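# Hang two metal bars on color-matched rack arms

## Task

Place each of the two short metal bars across the pair of rack arms whose labels (each one mounted just over its arm) share the color of that bar's painted ends. Each bar must lie on both arms of its pair with its center between them, and must stay there on its own once the robot lets go; then open the grippers and pull them away.

## Robot and tools

ROBOT. Two 7-joint arms, left_arm and right_arm, each ending in a parallel two-finger gripper. Identical joint values give mirrored postures. In each gripper's own axes, +z runs out along the fingers and the fingers close along y. The reported end_effector_position is the point midway between the pads when closed, under 1 cm behind the fingertips; closing pushes the tips about 17 mm further along +z.

WORLD FRAME. All reported poses share one frame: origin on the plane z = 0, directly under the midpoint of the two arm bases, which sit 0.70 m above it. +x points forward (the direction both arms face), +z up, and left_arm is on the +y side. Image left/right does not follow arm names. Printed hand positions can be somewhat wrong, more so when an arm reaches far.

execute_actions(actions). actions is a list of actions run in sequence; an empty list just returns state and images. Each action is a table of up to 15 rows; each row is one control step of 1/30 s, and if fewer than 15 rows are given the last row repeats to fill 15 steps. Every row is a single list of 14 numbers in [-1, 1] covering both arms: dx, dy, dz, rx, ry, rz, opening for left_arm, then the same seven for right_arm. Always send all 14, even if one arm is idle. dx..rz are an offset, not a pose: a target relative to that gripper's measured pose at the start of the action (for a call's first action, the last pose reported in the scene), expressed in the gripper's own axes. Every row refers to that same starting pose, not the previous row. Scale: 1.0 equals 0.6 m of translation or 180 degrees; rx, ry, rz form one rotation vector. opening is absolute: +1 fully open (0.145 m), -1 closed; a full close needs at least about 0.5 s.

Motion limits. Each step, the commanded pose is clipped to at most 70 mm and 16 degrees from the measured pose, then solved by damped inverse kinematics with position favored over orientation. A distant target may need several actions; after an action the arm only reaches its last clipped pose, so send the remainder next. Elbows stop just short of straight. "Hand target" lines show the pose each arm is currently driven to.

move(target, speed, blocking). target is one 14-number row laid out as above: per-arm offsets in the gripper's own axes, same scale, measured from the pose in the most recent result that reports one; openings are absolute and applied when the move begins. Both grippers travel straight lines ending together, lasting 0.5 to 10 s (cut off at 10 s if longer), turning the shorter way. speed is each arm's top path speed in m/s, 0.002 to 0.5, default 0.25; rotation is capped at twice that value in rad/s. Paths ignore obstacles and the other arm, grippers lag and can overshoot speed, especially near full stretch. Faster contact hits harder; aiming further past a contact presses harder. The result adds a "move:" line giving the ending (done, off_target, moving, held, fault; if only one arm is named, the other finished fine) and limits (paced = the sent pose was clipped; held = a check blocked steps, after which the arm may surge), plus each gripper's distance from its target. blocking=false returns after 0.5 s while motion continues; until a result shows the move ended, other moves and execute_actions are refused, so use wait or stop.

wait(seconds): 0 to 10; the robot keeps its last command and a running move continues; returns early when the move ends. stop(): brakes a running move (needs room, more when fast); fingers keep moving. zoom_image(camera, region): camera is cam_high, cam_left_wrist or cam_right_wrist; region [x0, y0, x1, y1] in pixels of that camera's latest image, origin top-left, at most 504 by 504. read_manual(section): only "licences", returning URDF licence texts; no motion. finished_scene(scene): ends the current scene, given its number; irreversible, and the goal must already hold stably.

CAMERAS. All three images are 896x504, listed cam_high, cam_left_wrist, cam_right_wrist. Calibration (intrinsics K, distortion, T_world_to_cam) is supplied; cam_high sits around (-0.20, -0.68, 1.07) looking down at the workspace, and wrist camera poses follow their arm's joints. Expect errors of a few degrees and millimetres.

RESULT LINES. State line: left_arm … | right_arm … with position (m) and quaternion wxyz. grip_measured: actual finger opening on the command scale. "pose unreachable": clearance check altered or blocked a command for the named arm. FAULT: an arm stopped. MOTOR HOT from 85 °C; at 100 °C an OVER-TEMPERATURE FAULT stops the arm and hot joints go limp until cooled. Holding loads, even while you think, heats motors.

GRIPPING. To hold something, command an opening well below grip_measured; the gap sets squeeze force (about 10 N per pad, objects up to roughly 11 cm wide). Fast closes can squeeze too hard and bounce open.

PRACTICE. The simulation runs while you compose replies and holds the last command. For an arm that should stay put, send the offset back to its desired pose in the first call of a reply, zeros afterwards, and always its proper opening. An arm blocked by an object keeps pushing until commanded otherwise. Occasionally a held part gets tugged or a loose object nudged. Avoid: arm-to-arm contact, knocking anything out of the work area, dropping or slamming bars, hard pushes. Finish with bars resting freely on their racks, grippers open and withdrawn.

Each tool is called after "Emit:" as name(argument=value, ...), one argument or row to a line, values as JSON.

## Session

Emit:
execute_actions(
  actions=[],
)

Scene clock: 0.00 s.
left_arm: end_effector_position=(+0.2687, +0.1476, +0.4469) grip_measured=+1.00 end_effector_quat_wxyz=(+0.010, +0.710, -0.002, +0.704) | right_arm: end_effector_position=(+0.2698, -0.1565, +0.4498) grip_measured=+1.00 end_effector_quat_wxyz=(+0.002, +0.709, -0.004, +0.705)
Joint positions: left_arm=[-0.438  0.333 -0.298  1.807  0.18  -0.279 -0.347  0.145] | right_arm=[-0.442  0.34  -0.278  1.818  0.184 -0.27  -0.361  0.145]
Joint velocities: left_arm=[ 0.055  0.055  0.012 -0.002 -0.037  0.037 -0.11  -0.   ] | right_arm=[-0.011 -0.055 -0.002 -0.002 -0.037 -0.022  0.022  0.   ]
Hand target (left_arm): +0.269, +0.148, +0.447; +0.010, +0.710, -0.002, +0.704
Hand target (right_arm): +0.270, -0.156, +0.450; +0.002, +0.709, -0.004, +0.705

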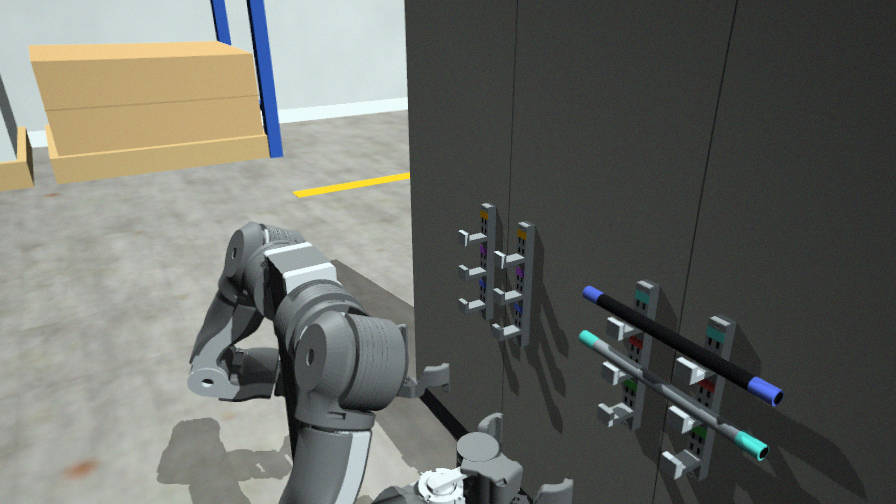

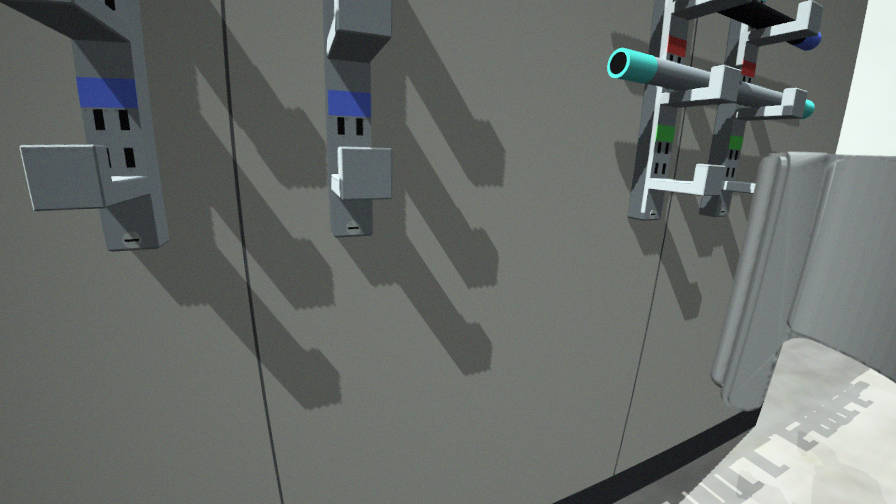

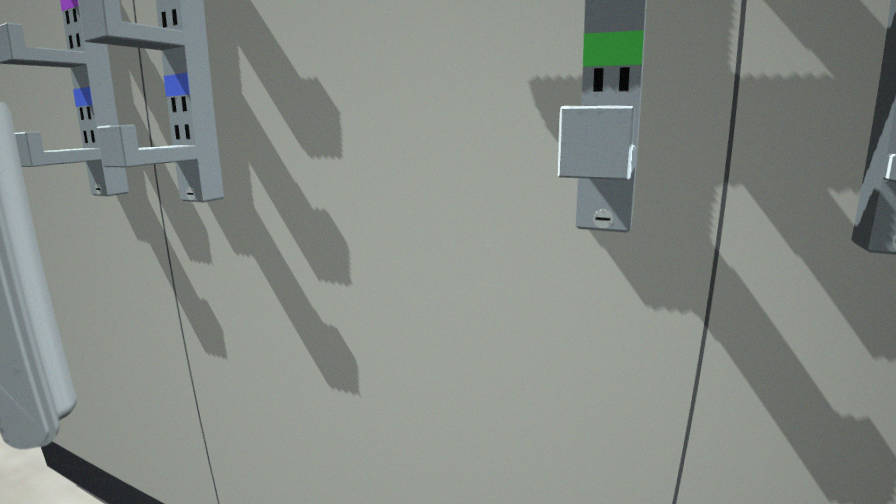

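Emit:
zoom_image(
  camera="cam_high",
  region=[560, 260, 820, 500],
)

Emit:
zoom_image(
  camera="cam_high",
  region=[430, 190, 590, 360],
)

Region (560, 260, 820, 500) of cam_high's 896x504 image, scaled by 1.938, with more detail than that image has; it fills the top 465 rows of this view, and the rest is white.

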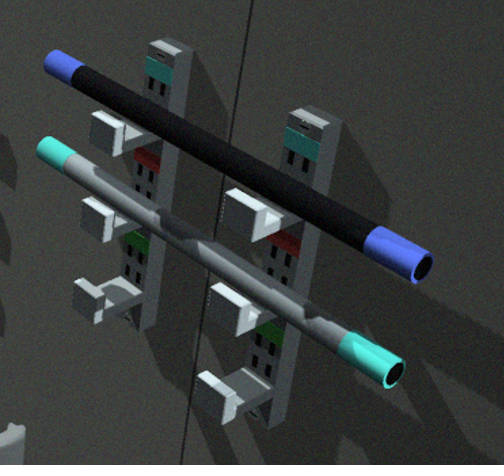

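Region (430, 190, 590, 360) of cam_high's 896x504 image, scaled by 2.965, with more detail than that image has; it fills the left 474 columns of this view, and the rest is white.

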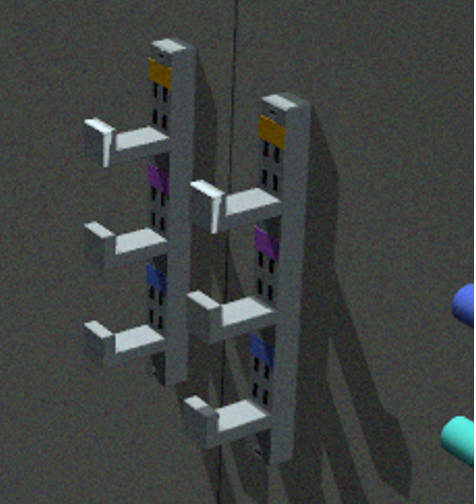

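Emit:
move(
  target=[0,-0.08,0,0,0,-0.5,-0.2, 0.312,0.264,0.08,0,0,0.5,-0.2],
  speed=0.3,
)

Scene clock: 8.17 s.
left_arm: end_effector_position=(+0.2709, +0.1956, +0.4524) grip_measured=-0.20 end_effector_quat_wxyz=(+0.511, +0.497, +0.494, +0.498) | right_arm: end_effector_position=(+0.3155, -0.3117, +0.6368) grip_measured=-0.20 end_effector_quat_wxyz=(-0.415, +0.461, -0.504, +0.601)
Joint positions: left_arm=[-0.443 -0.055  0.267  1.777  1.577  0.29   0.262  0.061] | right_arm=[ 0.406 -0.167  0.891  2.128  1.582  0.798 -0.724  0.061]
Joint velocities: left_arm=[-0.033 -0.033 -0.017 -0.017  0.066  0.007 -0.007 -0.   ] | right_arm=[-0.077  0.055  0.017 -0.012  0.007  0.022 -0.007 -0.   ]
Hand target (left_arm): +0.271, +0.196, +0.450; +0.510, +0.498, +0.496, +0.496
Hand target (right_arm): +0.315, -0.312, +0.638; -0.414, +0.460, -0.505, +0.602
Off the commanded pose (left_arm): 0.006 m, 2 deg.
Off the commanded pose (right_arm): 0.004 m, 15 deg.
joint sent to its limit (left arm) — the command would take joint 5 (forearm roll) past its upper limit, so that joint was sent only as far as its limit.
joint sent to its limit (right arm) — the command would take joint 2 (shoulder roll) past its lower limit, joint 5 (forearm roll) past its upper limit and joint 6 (wrist pitch) past its upper limit, so those joints were sent only as far as their limits.
move: off_target (left_arm, right_arm)
camera_calibration (this result's frames):
cam_left_wrist: T_world_to_cam=[[-0.407012, 0.0520704, 0.911937, -0.32072], [-0.251474, -0.96618, -0.0570693, 0.291267], [0.878124, -0.252556, 0.406342, -0.322531], [0, 0, 0, 1]] pos_world=[0.225931, 0.216659, 0.440157]
cam_right_wrist: T_world_to_cam=[[0.428941, -0.195282, -0.881972, 0.37652], [-0.00879662, 0.975404, -0.220248, 0.458217], [0.90329, 0.102232, 0.416673, -0.463794], [0, 0, 0, 1]] pos_world=[0.261466, -0.326004, 0.626252]

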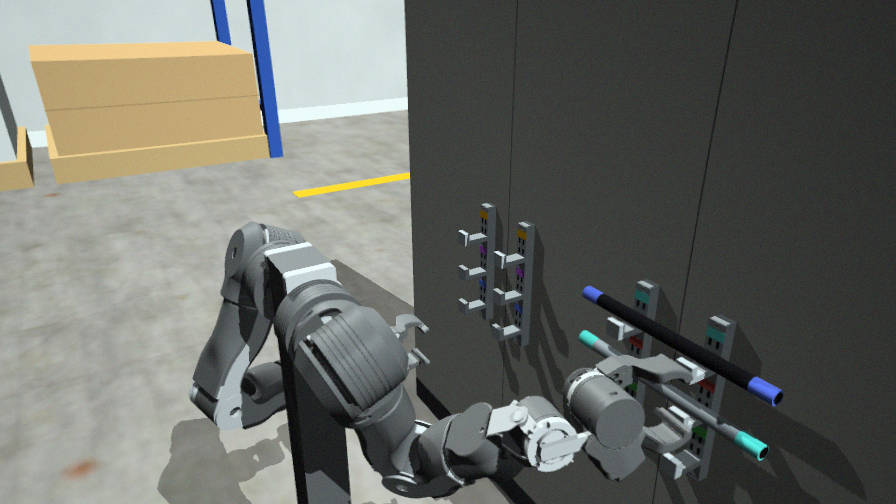

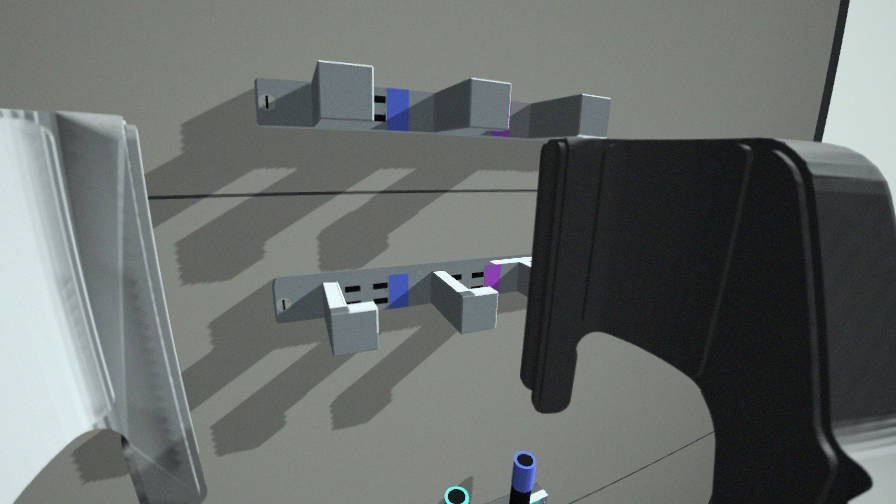

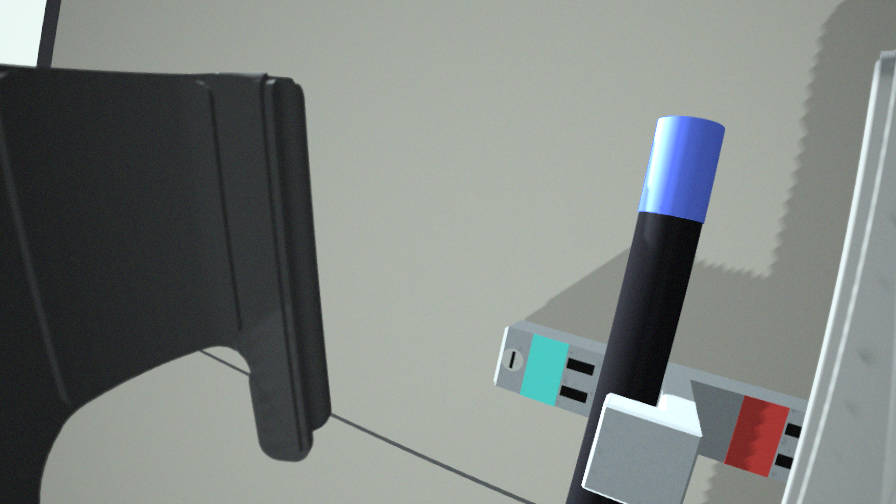

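Emit:
move(
  target=[0,0,0,0,0,0.5,-0.3, 0,0,-0.04,0,0,-0.5,-0.3],
  speed=0.4,
)

Emit:
move(
  target=[0,0,0,0,0,0.5,-0.3, 0,0,0,0,0,-0.47,-0.3],
  speed=0.4,
)

Scene clock: 12.20 s.
left_arm: end_effector_position=(+0.2702, +0.1942, +0.4477) grip_measured=-0.30 end_effector_quat_wxyz=(+0.013, +0.708, -0.004, +0.707) | right_arm: end_effector_position=(+0.2943, -0.3057, +0.6338) grip_measured=-0.30 end_effector_quat_wxyz=(+0.126, +0.686, -0.037, +0.715)
Joint positions: left_arm=[-0.482  0.122  0.111  1.781  0.178 -0.256  0.112  0.053] | right_arm=[-0.312  0.604  0.484  2.232  0.631  0.46  -0.218  0.053]
Joint velocities: left_arm=[-0.099  0.033 -0.007  0.002  0.037 -0.007  0.007 -0.   ] | right_arm=[-0.099  0.011 -0.012  0.007 -0.037 -0.022 -0.066  0.   ]
Hand target (left_arm): +0.270, +0.195, +0.450; +0.010, +0.705, -0.003, +0.709
Hand target (right_arm): +0.294, -0.304, +0.635; +0.125, +0.684, -0.035, +0.717
Off the commanded pose (left_arm): 0.005 m, 1 deg.
Off the commanded pose (right_arm): 0.003 m, 1 deg.
move: off_target (left_arm)
camera_calibration (this result's frames):
cam_left_wrist: T_world_to_cam=[[-0.410923, -0.910359, 0.0488812, 0.257716], [-0.237202, 0.0549911, -0.969903, 0.496], [0.880271, -0.41015, -0.238536, -0.00157878], [0, 0, 0, 1]] pos_world=[0.224943, 0.206691, 0.468098]
cam_right_wrist: T_world_to_cam=[[0.178373, -0.978626, 0.102344, -0.405375], [-0.226348, -0.142033, -0.963636, 0.645101], [0.957575, 0.148721, -0.246845, -0.0251825], [0, 0, 0, 1]] pos_world=[0.242439, -0.30134, 0.656913]

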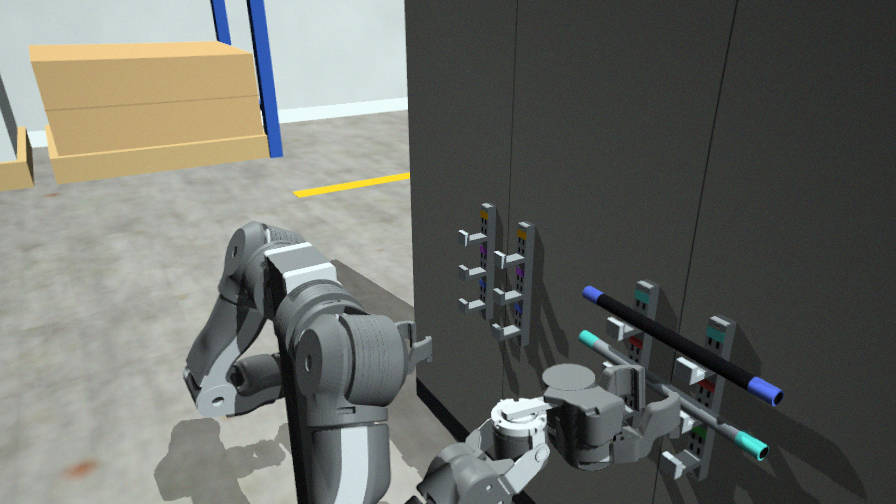

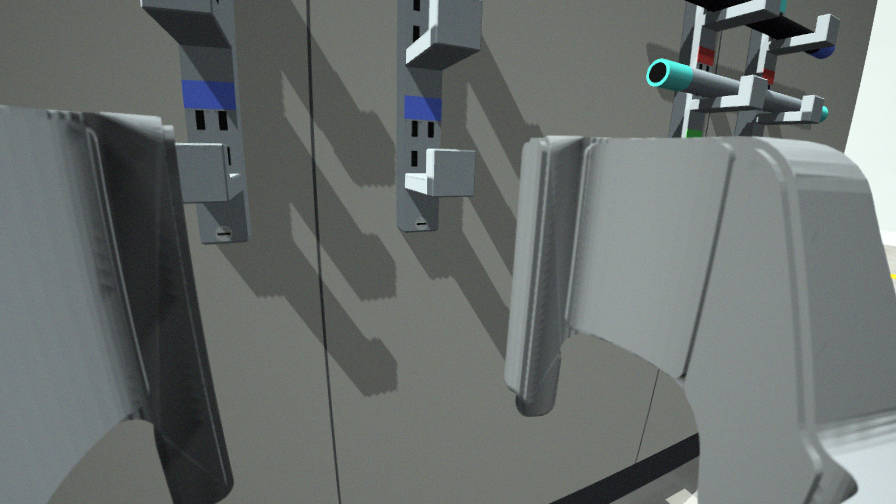

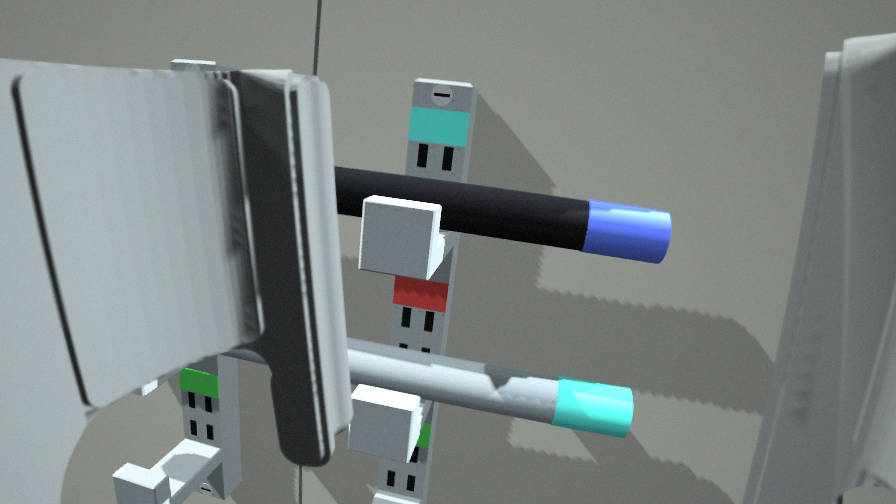

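Scene clock: 14.57 s.
left_arm: end_effector_position=(+0.2703, +0.1953, +0.4475) grip_measured=-0.30 end_effector_quat_wxyz=(+0.490, -0.501, +0.503, -0.506) | right_arm: end_effector_position=(+0.2948, -0.3033, +0.6332) grip_measured=-0.30 end_effector_quat_wxyz=(+0.573, +0.533, +0.430, +0.450)
Joint positions: left_arm=[-0.488  0.226  0.019  1.778 -1.338  0.008 -0.274  0.053] | right_arm=[-0.936  1.268  0.595  2.232 -0.243  0.696 -0.271  0.053]
Joint velocities: left_arm=[ 0.055 -0.099 -0.002  0.007 -0.007  0.037  0.022 -0.   ] | right_arm=[-0.011  0.055  0.007 -0.022 -0.007 -0.066  0.022 -0.   ]
Hand target (left_arm): +0.270, +0.196, +0.447; +0.492, -0.501, +0.502, -0.505
Hand target (right_arm): +0.295, -0.304, +0.634; +0.575, +0.532, +0.431, +0.449
Off the commanded pose (left_arm): 0.001 m, 0 deg.
Off the commanded pose (right_arm): 0.002 m, 1 deg.
move: done
camera_calibration (this result's frames):
cam_left_wrist: T_world_to_cam=[[-0.39729, -0.0419744, -0.916733, 0.517544], [-0.220166, 0.974138, 0.0508118, -0.145076], [0.890891, 0.22202, -0.396257, -0.0570024], [0, 0, 0, 1]] pos_world=[0.224457, 0.175703, 0.459233]
cam_right_wrist: T_world_to_cam=[[0.330549, -0.0945077, 0.939045, -0.70955], [-0.456596, -0.886798, 0.0714746, -0.168457], [0.825989, -0.45239, -0.336282, -0.113109], [0, 0, 0, 1]] pos_world=[0.251051, -0.267615, 0.640303]

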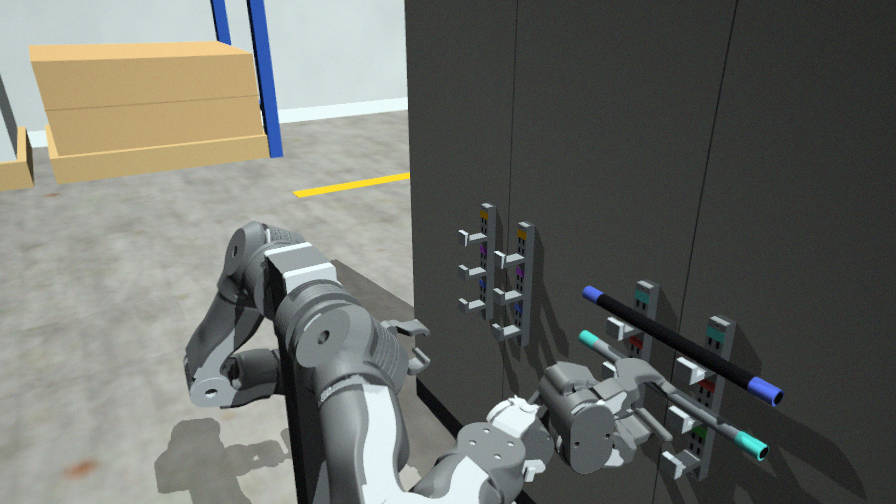

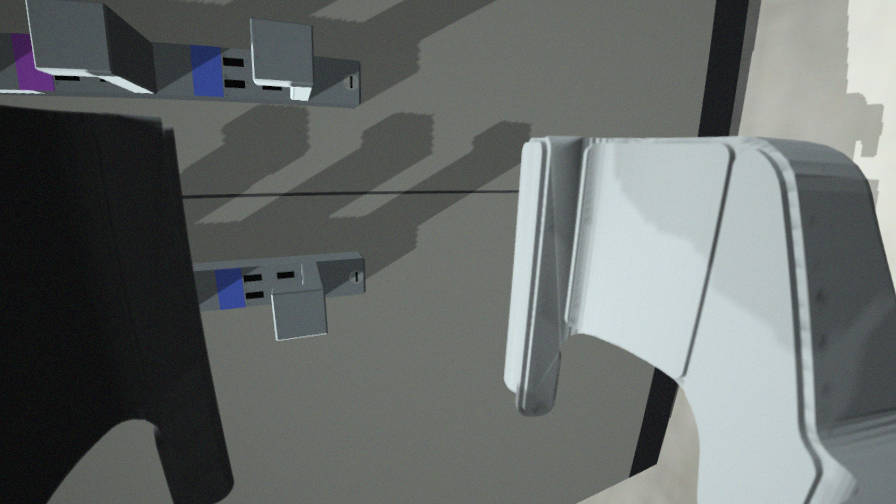

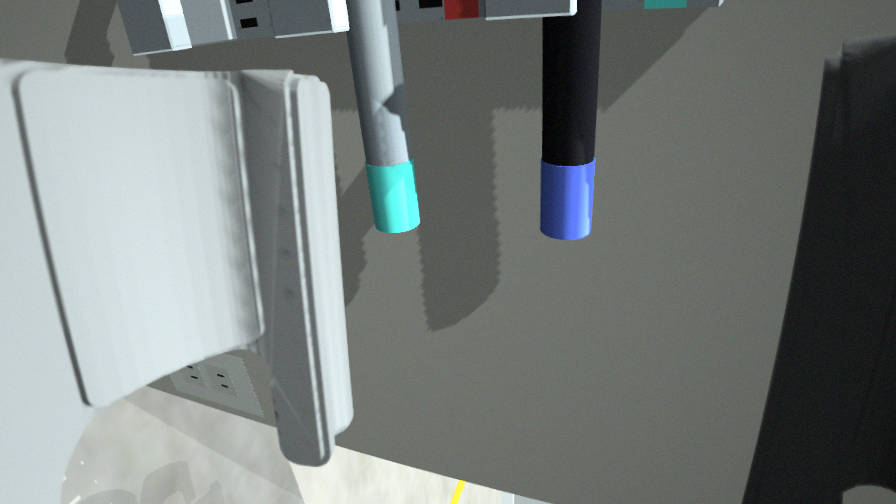

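Emit:
move(
  target=[0.2,-0.317,0.03,0,0.06,0,-0.3, -0.15,-0.167,-0.093,0,0,0,-0.3],
  speed=0.3,
)

Scene clock: 17.27 s.
left_arm: end_effector_position=(+0.2861, +0.0755, +0.6377) grip_measured=-0.30 end_effector_quat_wxyz=(+0.446, -0.443, +0.544, -0.556) | right_arm: end_effector_position=(+0.2273, -0.3840, +0.5328) grip_measured=-0.30 end_effector_quat_wxyz=(+0.576, +0.533, +0.428, +0.447)
Joint positions: left_arm=[ 0.056  0.295 -0.478  2.449 -1.563  0.398  0.811  0.053] | right_arm=[-1.081  0.949  0.463  1.813 -0.437  0.15  -0.633  0.053]
Joint velocities: left_arm=[ 0.055 -0.055 -0.027 -0.002  0.007  0.022  0.007  0.   ] | right_arm=[ 0.121  0.055 -0.007  0.007  0.022 -0.095  0.022  0.   ]
Hand target (left_arm): +0.286, +0.076, +0.637; +0.445, -0.445, +0.545, -0.554
Hand target (right_arm): +0.227, -0.383, +0.534; +0.577, +0.531, +0.427, +0.450
Off the commanded pose (left_arm): 0.003 m, 1 deg.
Off the commanded pose (right_arm): 0.004 m, 1 deg.
joint sent to its limit (left arm) — the command would take joint 4 (elbow) past its upper limit and joint 5 (forearm roll) past its lower limit, so those joints were sent only as far as their limits.
move: off_target (right_arm)
camera_calibration (this result's frames):
cam_left_wrist: T_world_to_cam=[[-0.375758, 0.0360793, -0.926015, 0.68707], [-0.0289746, 0.998296, 0.0506528, -0.0909766], [0.926265, 0.0458641, -0.374072, 0.0198671], [0, 0, 0, 1]] pos_world=[0.237134, 0.0651214, 0.648277]
cam_right_wrist: T_world_to_cam=[[0.328207, -0.0938685, 0.93993, -0.600345], [-0.464193, -0.882642, 0.0739408, -0.261641], [0.822681, -0.460577, -0.333262, -0.131553], [0, 0, 0, 1]] pos_world=[0.183812, -0.347879, 0.539787]

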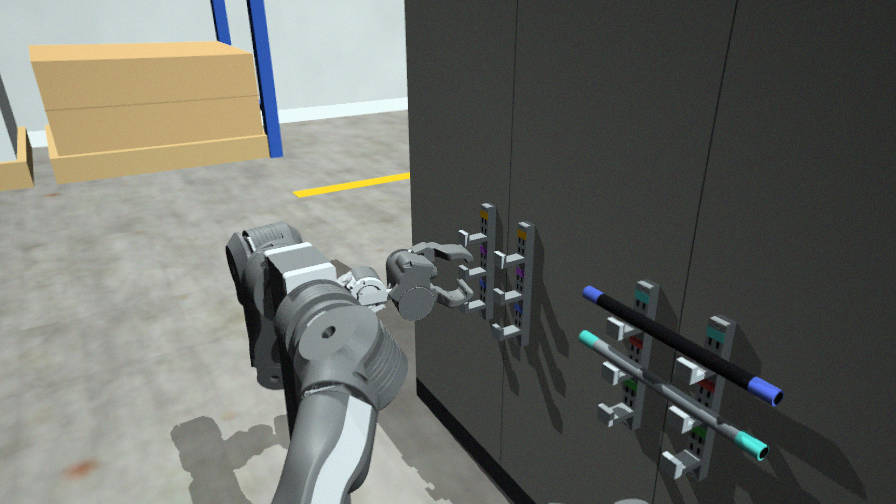

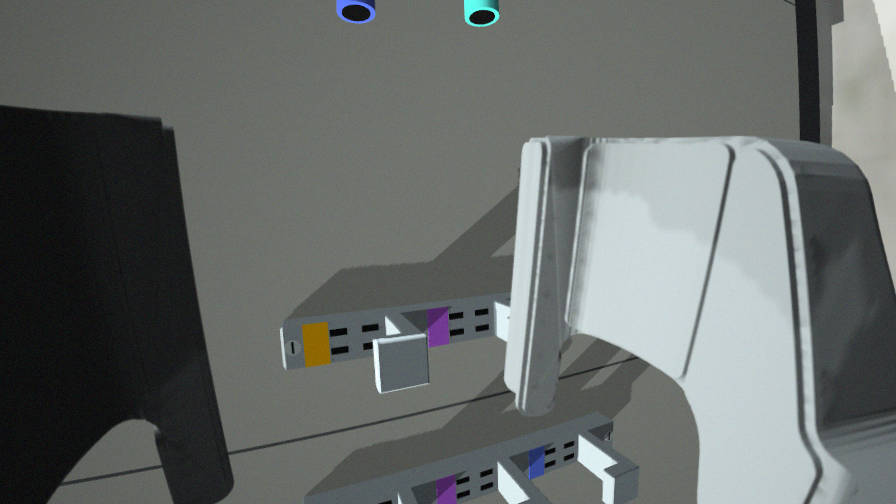

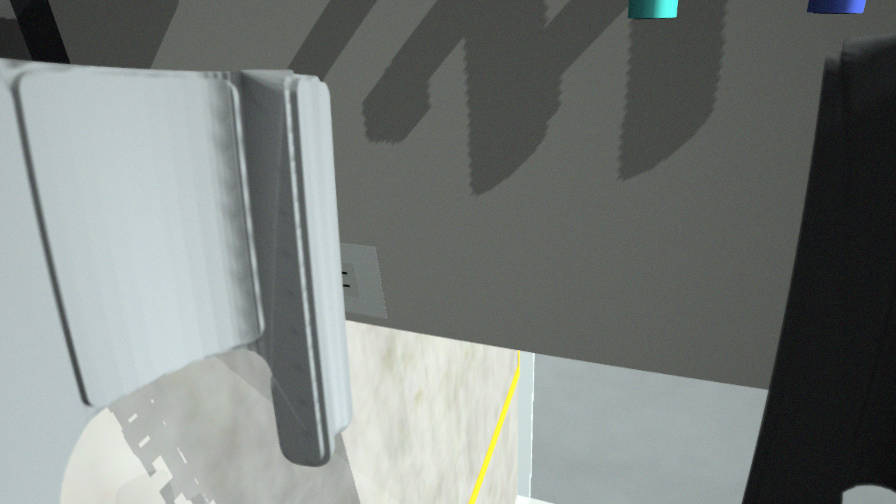

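Emit:
move(
  target=[0.368,0,0.205,0,0.072,0,-0.3, 0,0,0,0,0,0,-0.3],
  speed=0.25,
)

Scene clock: 19.20 s.
left_arm: end_effector_position=(+0.3628, -0.1629, +0.6392) grip_measured=-0.30 end_effector_quat_wxyz=(+0.370, -0.349, +0.608, -0.609) | right_arm: end_effector_position=(+0.2273, -0.3839, +0.5329) grip_measured=-0.30 end_effector_quat_wxyz=(+0.576, +0.533, +0.428, +0.448)
Joint positions: left_arm=[ 0.939 -0.174 -1.188  1.426 -1.096  0.785  0.462  0.053] | right_arm=[-1.08   0.949  0.463  1.813 -0.437  0.15  -0.633  0.053]
Joint velocities: left_arm=[-0.033  0.077  0.017 -0.022  0.022  0.007 -0.037 -0.   ] | right_arm=[-0.099 -0.011  0.022 -0.017 -0.007 -0.007 -0.022 -0.   ]
Hand target (left_arm): +0.363, -0.163, +0.639; +0.372, -0.350, +0.607, -0.610
Hand target (right_arm): +0.227, -0.384, +0.533; +0.576, +0.533, +0.428, +0.448
Off the commanded pose (left_arm): 0.005 m, 4 deg.
Off the commanded pose (right_arm): 0.000 m, 0 deg.
joint sent to its limit (left arm) — the command would take joint 2 (shoulder roll) past its lower limit and joint 6 (wrist pitch) past its upper limit, so those joints were sent only as far as their limits.
move: off_target (left_arm)
camera_calibration (this result's frames):
cam_left_wrist: T_world_to_cam=[[-0.334465, 0.169202, -0.927094, 0.733254], [0.258331, 0.96253, 0.0824721, 0.0187049], [0.90631, -0.211913, -0.365643, -0.0797639], [0, 0, 0, 1]] pos_world=[0.312706, -0.158975, 0.649088]
cam_right_wrist: T_world_to_cam=[[0.327888, -0.0934992, 0.940078, -0.60032], [-0.46404, -0.882713, 0.0740579, -0.261708], [0.822895, -0.460517, -0.332818, -0.131825], [0, 0, 0, 1]] pos_world=[0.183873, -0.34785, 0.539856]

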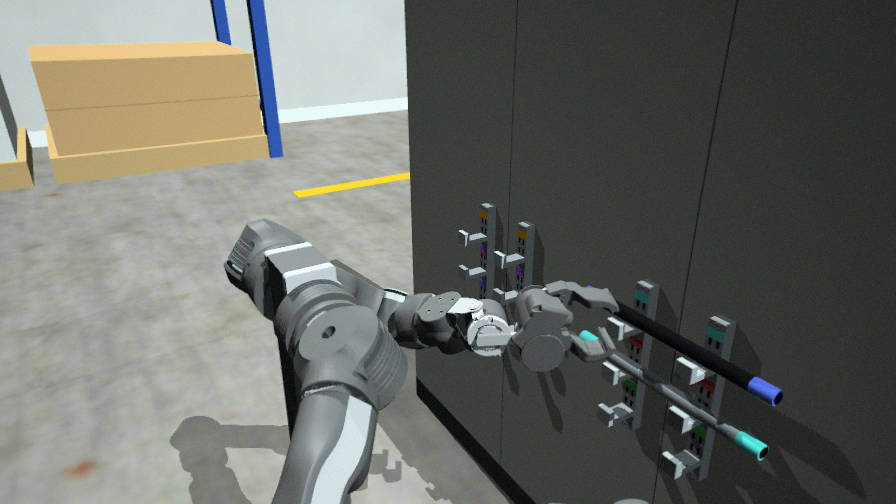

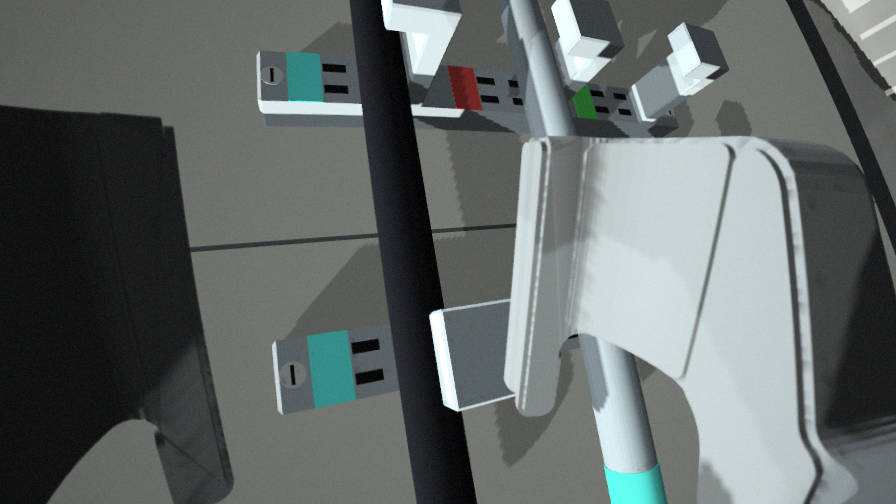

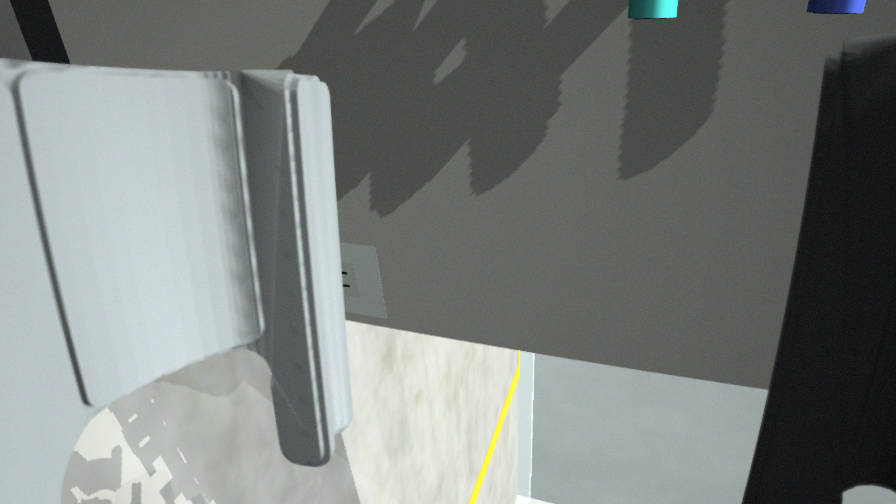

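Emit:
move(
  target=[0.012,0.004,0.085,0,0,0,-0.42, 0,0,0,0,0,0,-0.3],
  speed=0.1,
)

Scene clock: 22.30 s.
left_arm: end_effector_position=(+0.4052, -0.1901, +0.6338) grip_measured=-0.42 end_effector_quat_wxyz=(+0.313, -0.304, +0.646, -0.626) | right_arm: end_effector_position=(+0.2273, -0.3839, +0.5329) grip_measured=-0.30 end_effector_quat_wxyz=(+0.576, +0.533, +0.428, +0.448)
Joint positions: left_arm=[ 1.359 -0.174 -1.579  1.087 -0.177  0.601 -0.051  0.044] | right_arm=[-1.08   0.949  0.463  1.813 -0.437  0.15  -0.633  0.053]
Joint velocities: left_arm=[-0.055 -0.055 -0.017  0.017  0.125 -0.007 -0.051  0.   ] | right_arm=[-0.055  0.011  0.002  0.002  0.022  0.007 -0.051 -0.   ]
Hand target (left_arm): +0.406, -0.190, +0.637; +0.317, -0.300, +0.643, -0.629
Hand target (right_arm): +0.227, -0.384, +0.533; +0.576, +0.533, +0.428, +0.448
Off the commanded pose (left_arm): 0.005 m, 10 deg.
Off the commanded pose (right_arm): 0.000 m, 0 deg.
joint sent to its limit (left arm) — the command would take joint 2 (shoulder roll) past its lower limit, so that joint was sent only as far as its limit.
move: off_target (left_arm)
camera_calibration (this result's frames):
cam_left_wrist: T_world_to_cam=[[-0.330001, 0.241034, -0.91269, 0.749741], [0.413661, 0.906001, 0.0897001, -0.0438341], [0.848519, -0.347943, -0.398688, -0.107459], [0, 0, 0, 1]] pos_world=[0.356729, -0.178389, 0.64537]
cam_right_wrist: T_world_to_cam=[[0.327888, -0.0934992, 0.940078, -0.60032], [-0.46404, -0.882713, 0.0740579, -0.261708], [0.822895, -0.460517, -0.332818, -0.131825], [0, 0, 0, 1]] pos_world=[0.183873, -0.34785, 0.539856]

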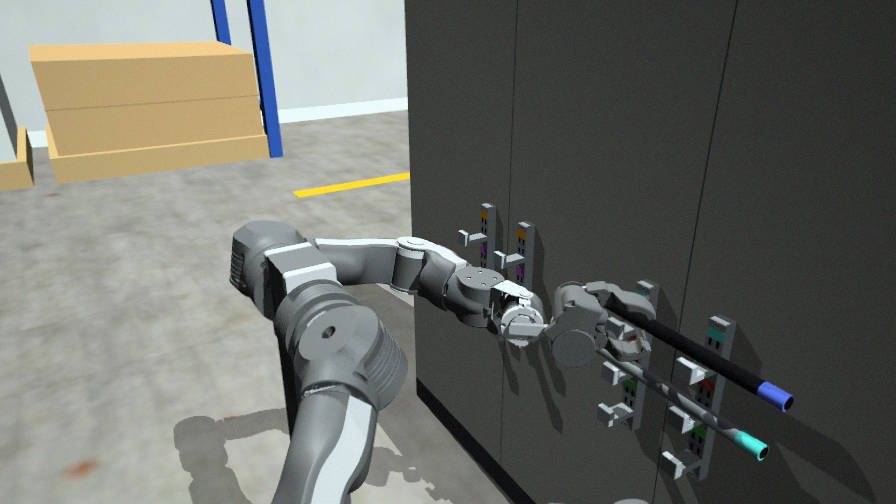

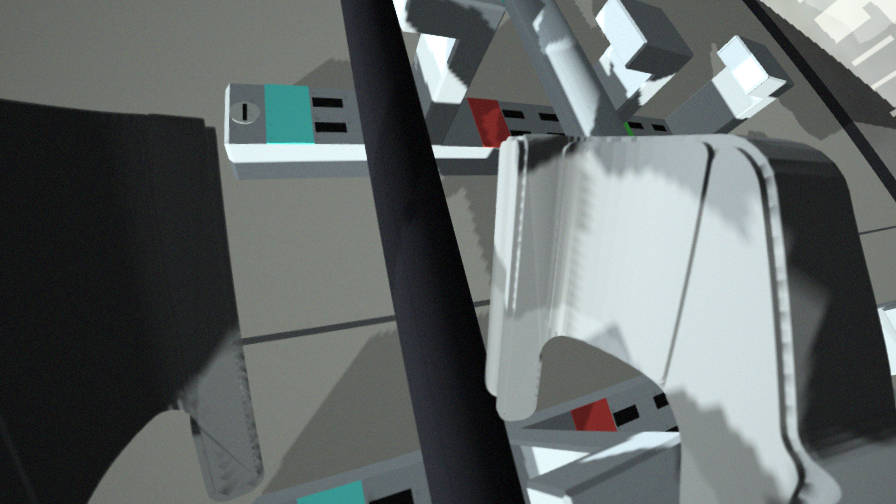

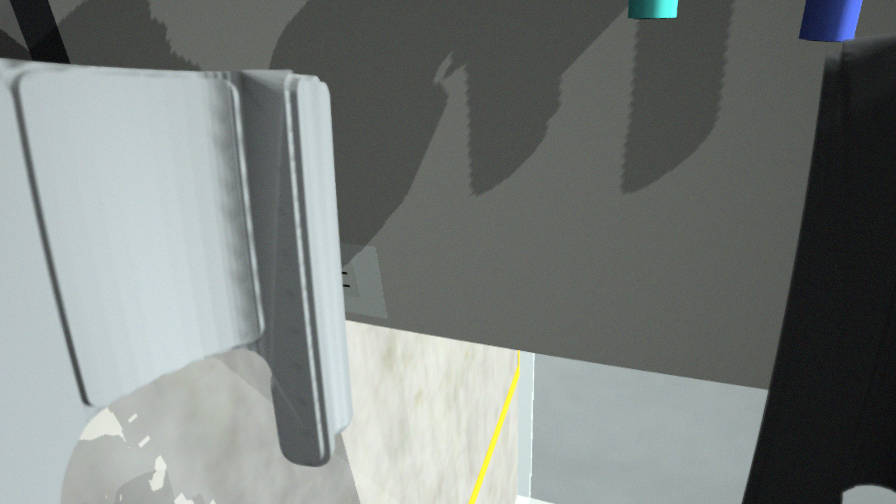

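Emit:
move(
  target=[-0.05,0,-0.15,0,0,0,-0.42, 0,0,0,0,0,0,-0.3],
  speed=0.1,
)

Scene clock: 38.13 s.
left_arm: end_effector_position=(+0.3868, -0.1694, +0.6370) grip_measured=-0.40 end_effector_quat_wxyz=(+0.264, -0.240, +0.651, -0.670) | right_arm: end_effector_position=(+0.2273, -0.3839, +0.5329) grip_measured=-0.30 end_effector_quat_wxyz=(+0.576, +0.533, +0.428, +0.448)
Joint positions: left_arm=[ 1.321  0.018 -1.553  1.283 -0.241  0.429 -0.09   0.045] | right_arm=[-1.08   0.949  0.463  1.813 -0.437  0.15  -0.633  0.053]
Joint velocities: left_arm=[-0.033  0.033  0.046 -0.002 -0.11  -0.037  0.007 -0.   ] | right_arm=[ 0.121  0.077 -0.012  0.002 -0.037  0.022 -0.037 -0.   ]
Hand target (left_arm): +0.367, -0.129, +0.632; +0.286, -0.281, +0.646, -0.649
Hand target (right_arm): +0.227, -0.384, +0.533; +0.576, +0.533, +0.428, +0.448
Off the commanded pose (left_arm): 0.068 m, 11 deg.
Off the commanded pose (right_arm): 0.000 m, 0 deg.
move: off_target (left_arm)
camera_calibration (this result's frames):
cam_left_wrist: T_world_to_cam=[[-0.249551, 0.254794, -0.93424, 0.726528], [0.562266, 0.8236, 0.0744285, -0.116993], [0.788404, -0.506718, -0.348792, -0.118768], [0, 0, 0, 1]] pos_world=[0.340724, -0.148941, 0.646034]
cam_right_wrist: T_world_to_cam=[[0.327888, -0.0934992, 0.940078, -0.60032], [-0.46404, -0.882713, 0.0740579, -0.261708], [0.822895, -0.460517, -0.332818, -0.131825], [0, 0, 0, 1]] pos_world=[0.183873, -0.34785, 0.539856]

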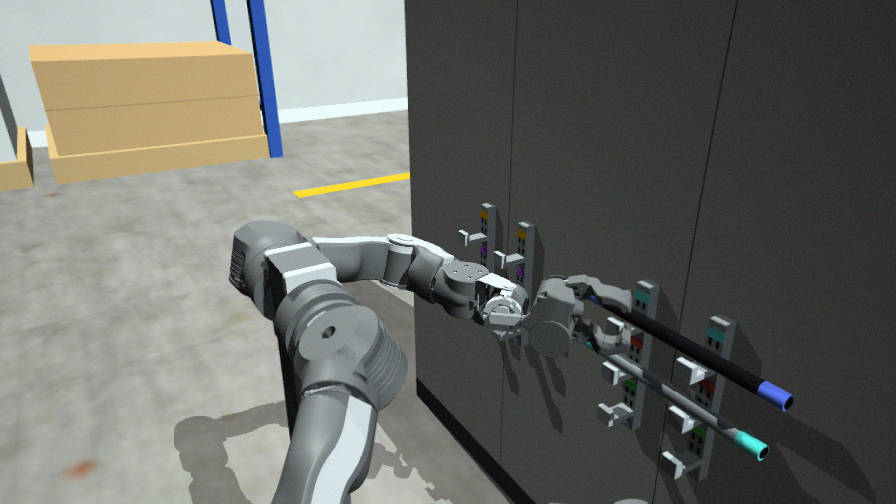

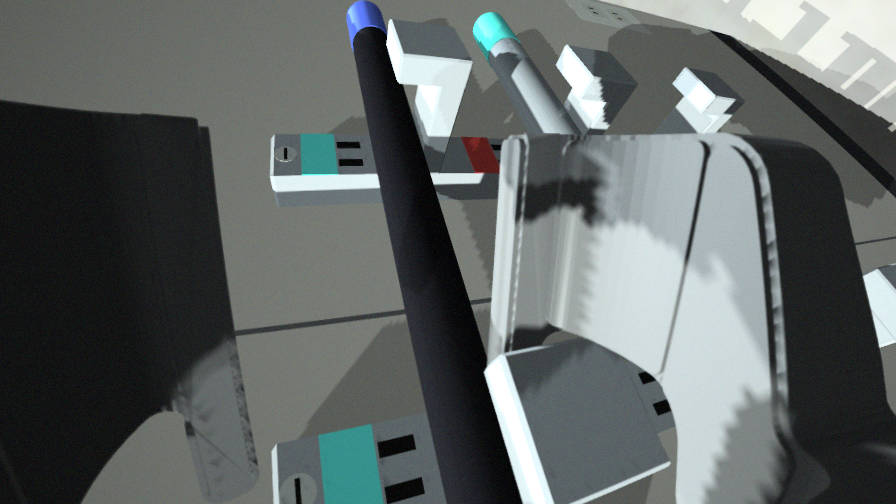

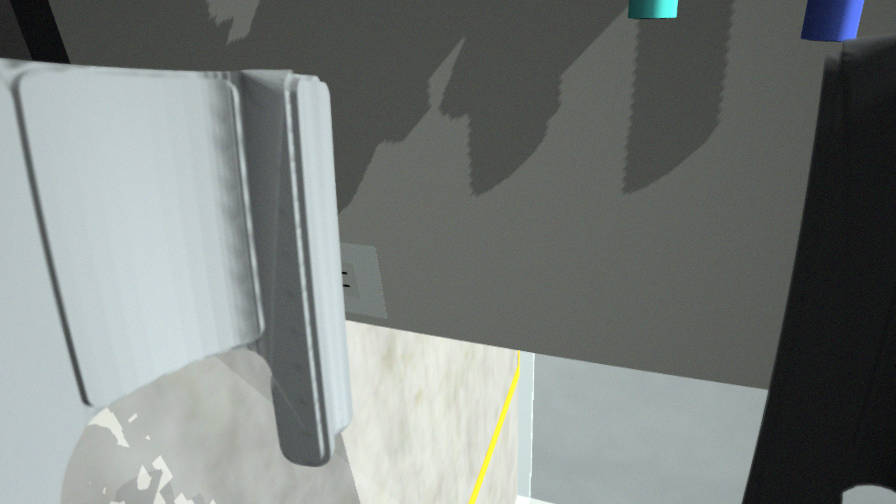

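Emit:
move(
  target=[0.05,0,0.02,0,0,0,-0.42, 0,0,0,0,0,0,-0.3],
  speed=0.05,
)

Emit:
zoom_image(
  camera="cam_high",
  region=[520, 250, 760, 420],
)

Scene clock: 39.77 s.
left_arm: end_effector_position=(+0.3729, -0.1981, +0.6392) grip_measured=-0.42 end_effector_quat_wxyz=(+0.264, -0.240, +0.650, -0.671) | right_arm: end_effector_position=(+0.2273, -0.3839, +0.5329) grip_measured=-0.30 end_effector_quat_wxyz=(+0.576, +0.533, +0.428, +0.448)
Joint positions: left_arm=[ 1.319 -0.096 -1.559  1.23  -0.245  0.49  -0.085  0.044] | right_arm=[-1.08   0.949  0.463  1.813 -0.437  0.15  -0.633  0.053]
Joint velocities: left_arm=[-0.011 -0.033 -0.002  0.002 -0.022 -0.022 -0.007 -0.   ] | right_arm=[-0.011 -0.055  0.007  0.007 -0.051 -0.081  0.022  0.   ]
Hand target (left_arm): +0.372, -0.198, +0.637; +0.264, -0.240, +0.651, -0.670
Hand target (right_arm): +0.227, -0.384, +0.533; +0.576, +0.533, +0.428, +0.448
Off the commanded pose (left_arm): 0.002 m, 0 deg.
Off the commanded pose (right_arm): 0.000 m, 0 deg.
move: done
camera_calibration (this result's frames):
cam_left_wrist: T_world_to_cam=[[-0.248098, 0.25172, -0.935459, 0.73208], [0.562638, 0.823529, 0.0723809, -0.0845603], [0.788597, -0.508367, -0.345943, -0.123857], [0, 0, 0, 1]] pos_world=[0.326878, -0.177606, 0.648104]
cam_right_wrist: T_world_to_cam=[[0.327888, -0.0934992, 0.940078, -0.60032], [-0.46404, -0.882713, 0.0740579, -0.261708], [0.822895, -0.460517, -0.332818, -0.131825], [0, 0, 0, 1]] pos_world=[0.183873, -0.34785, 0.539856]

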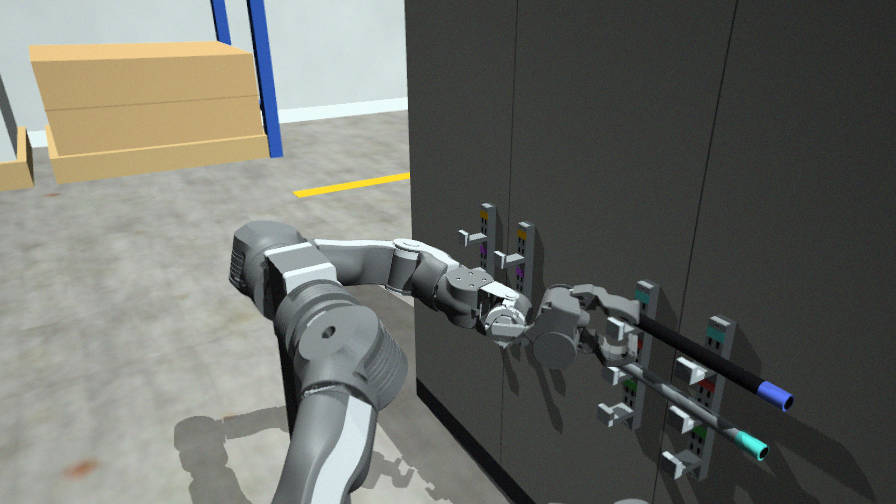

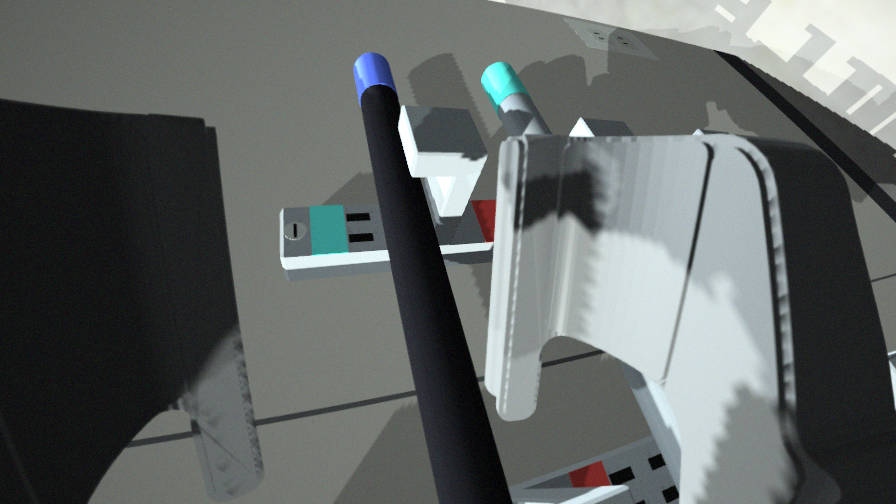

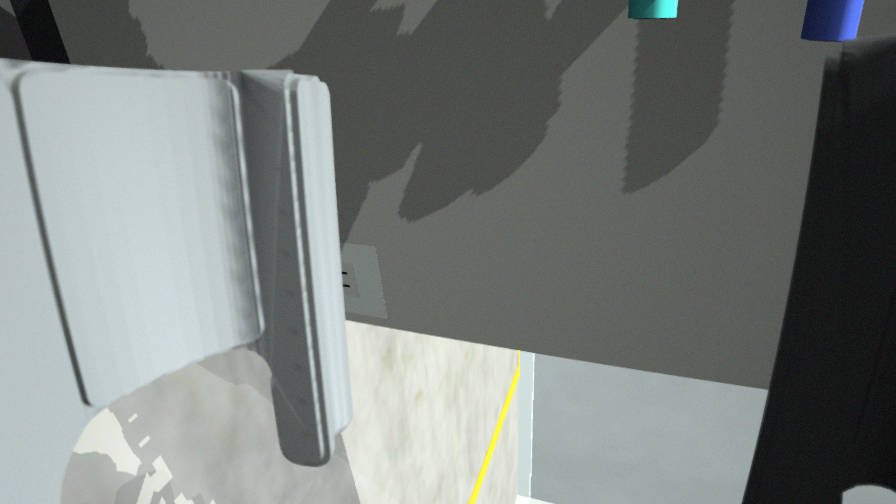

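Region (520, 250, 760, 420) of cam_high's 896x504 image, scaled by 2.100, with more detail than that image has; it fills the top 357 rows of this view, and the rest is white.

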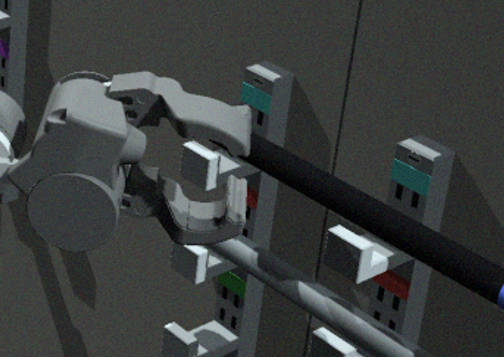

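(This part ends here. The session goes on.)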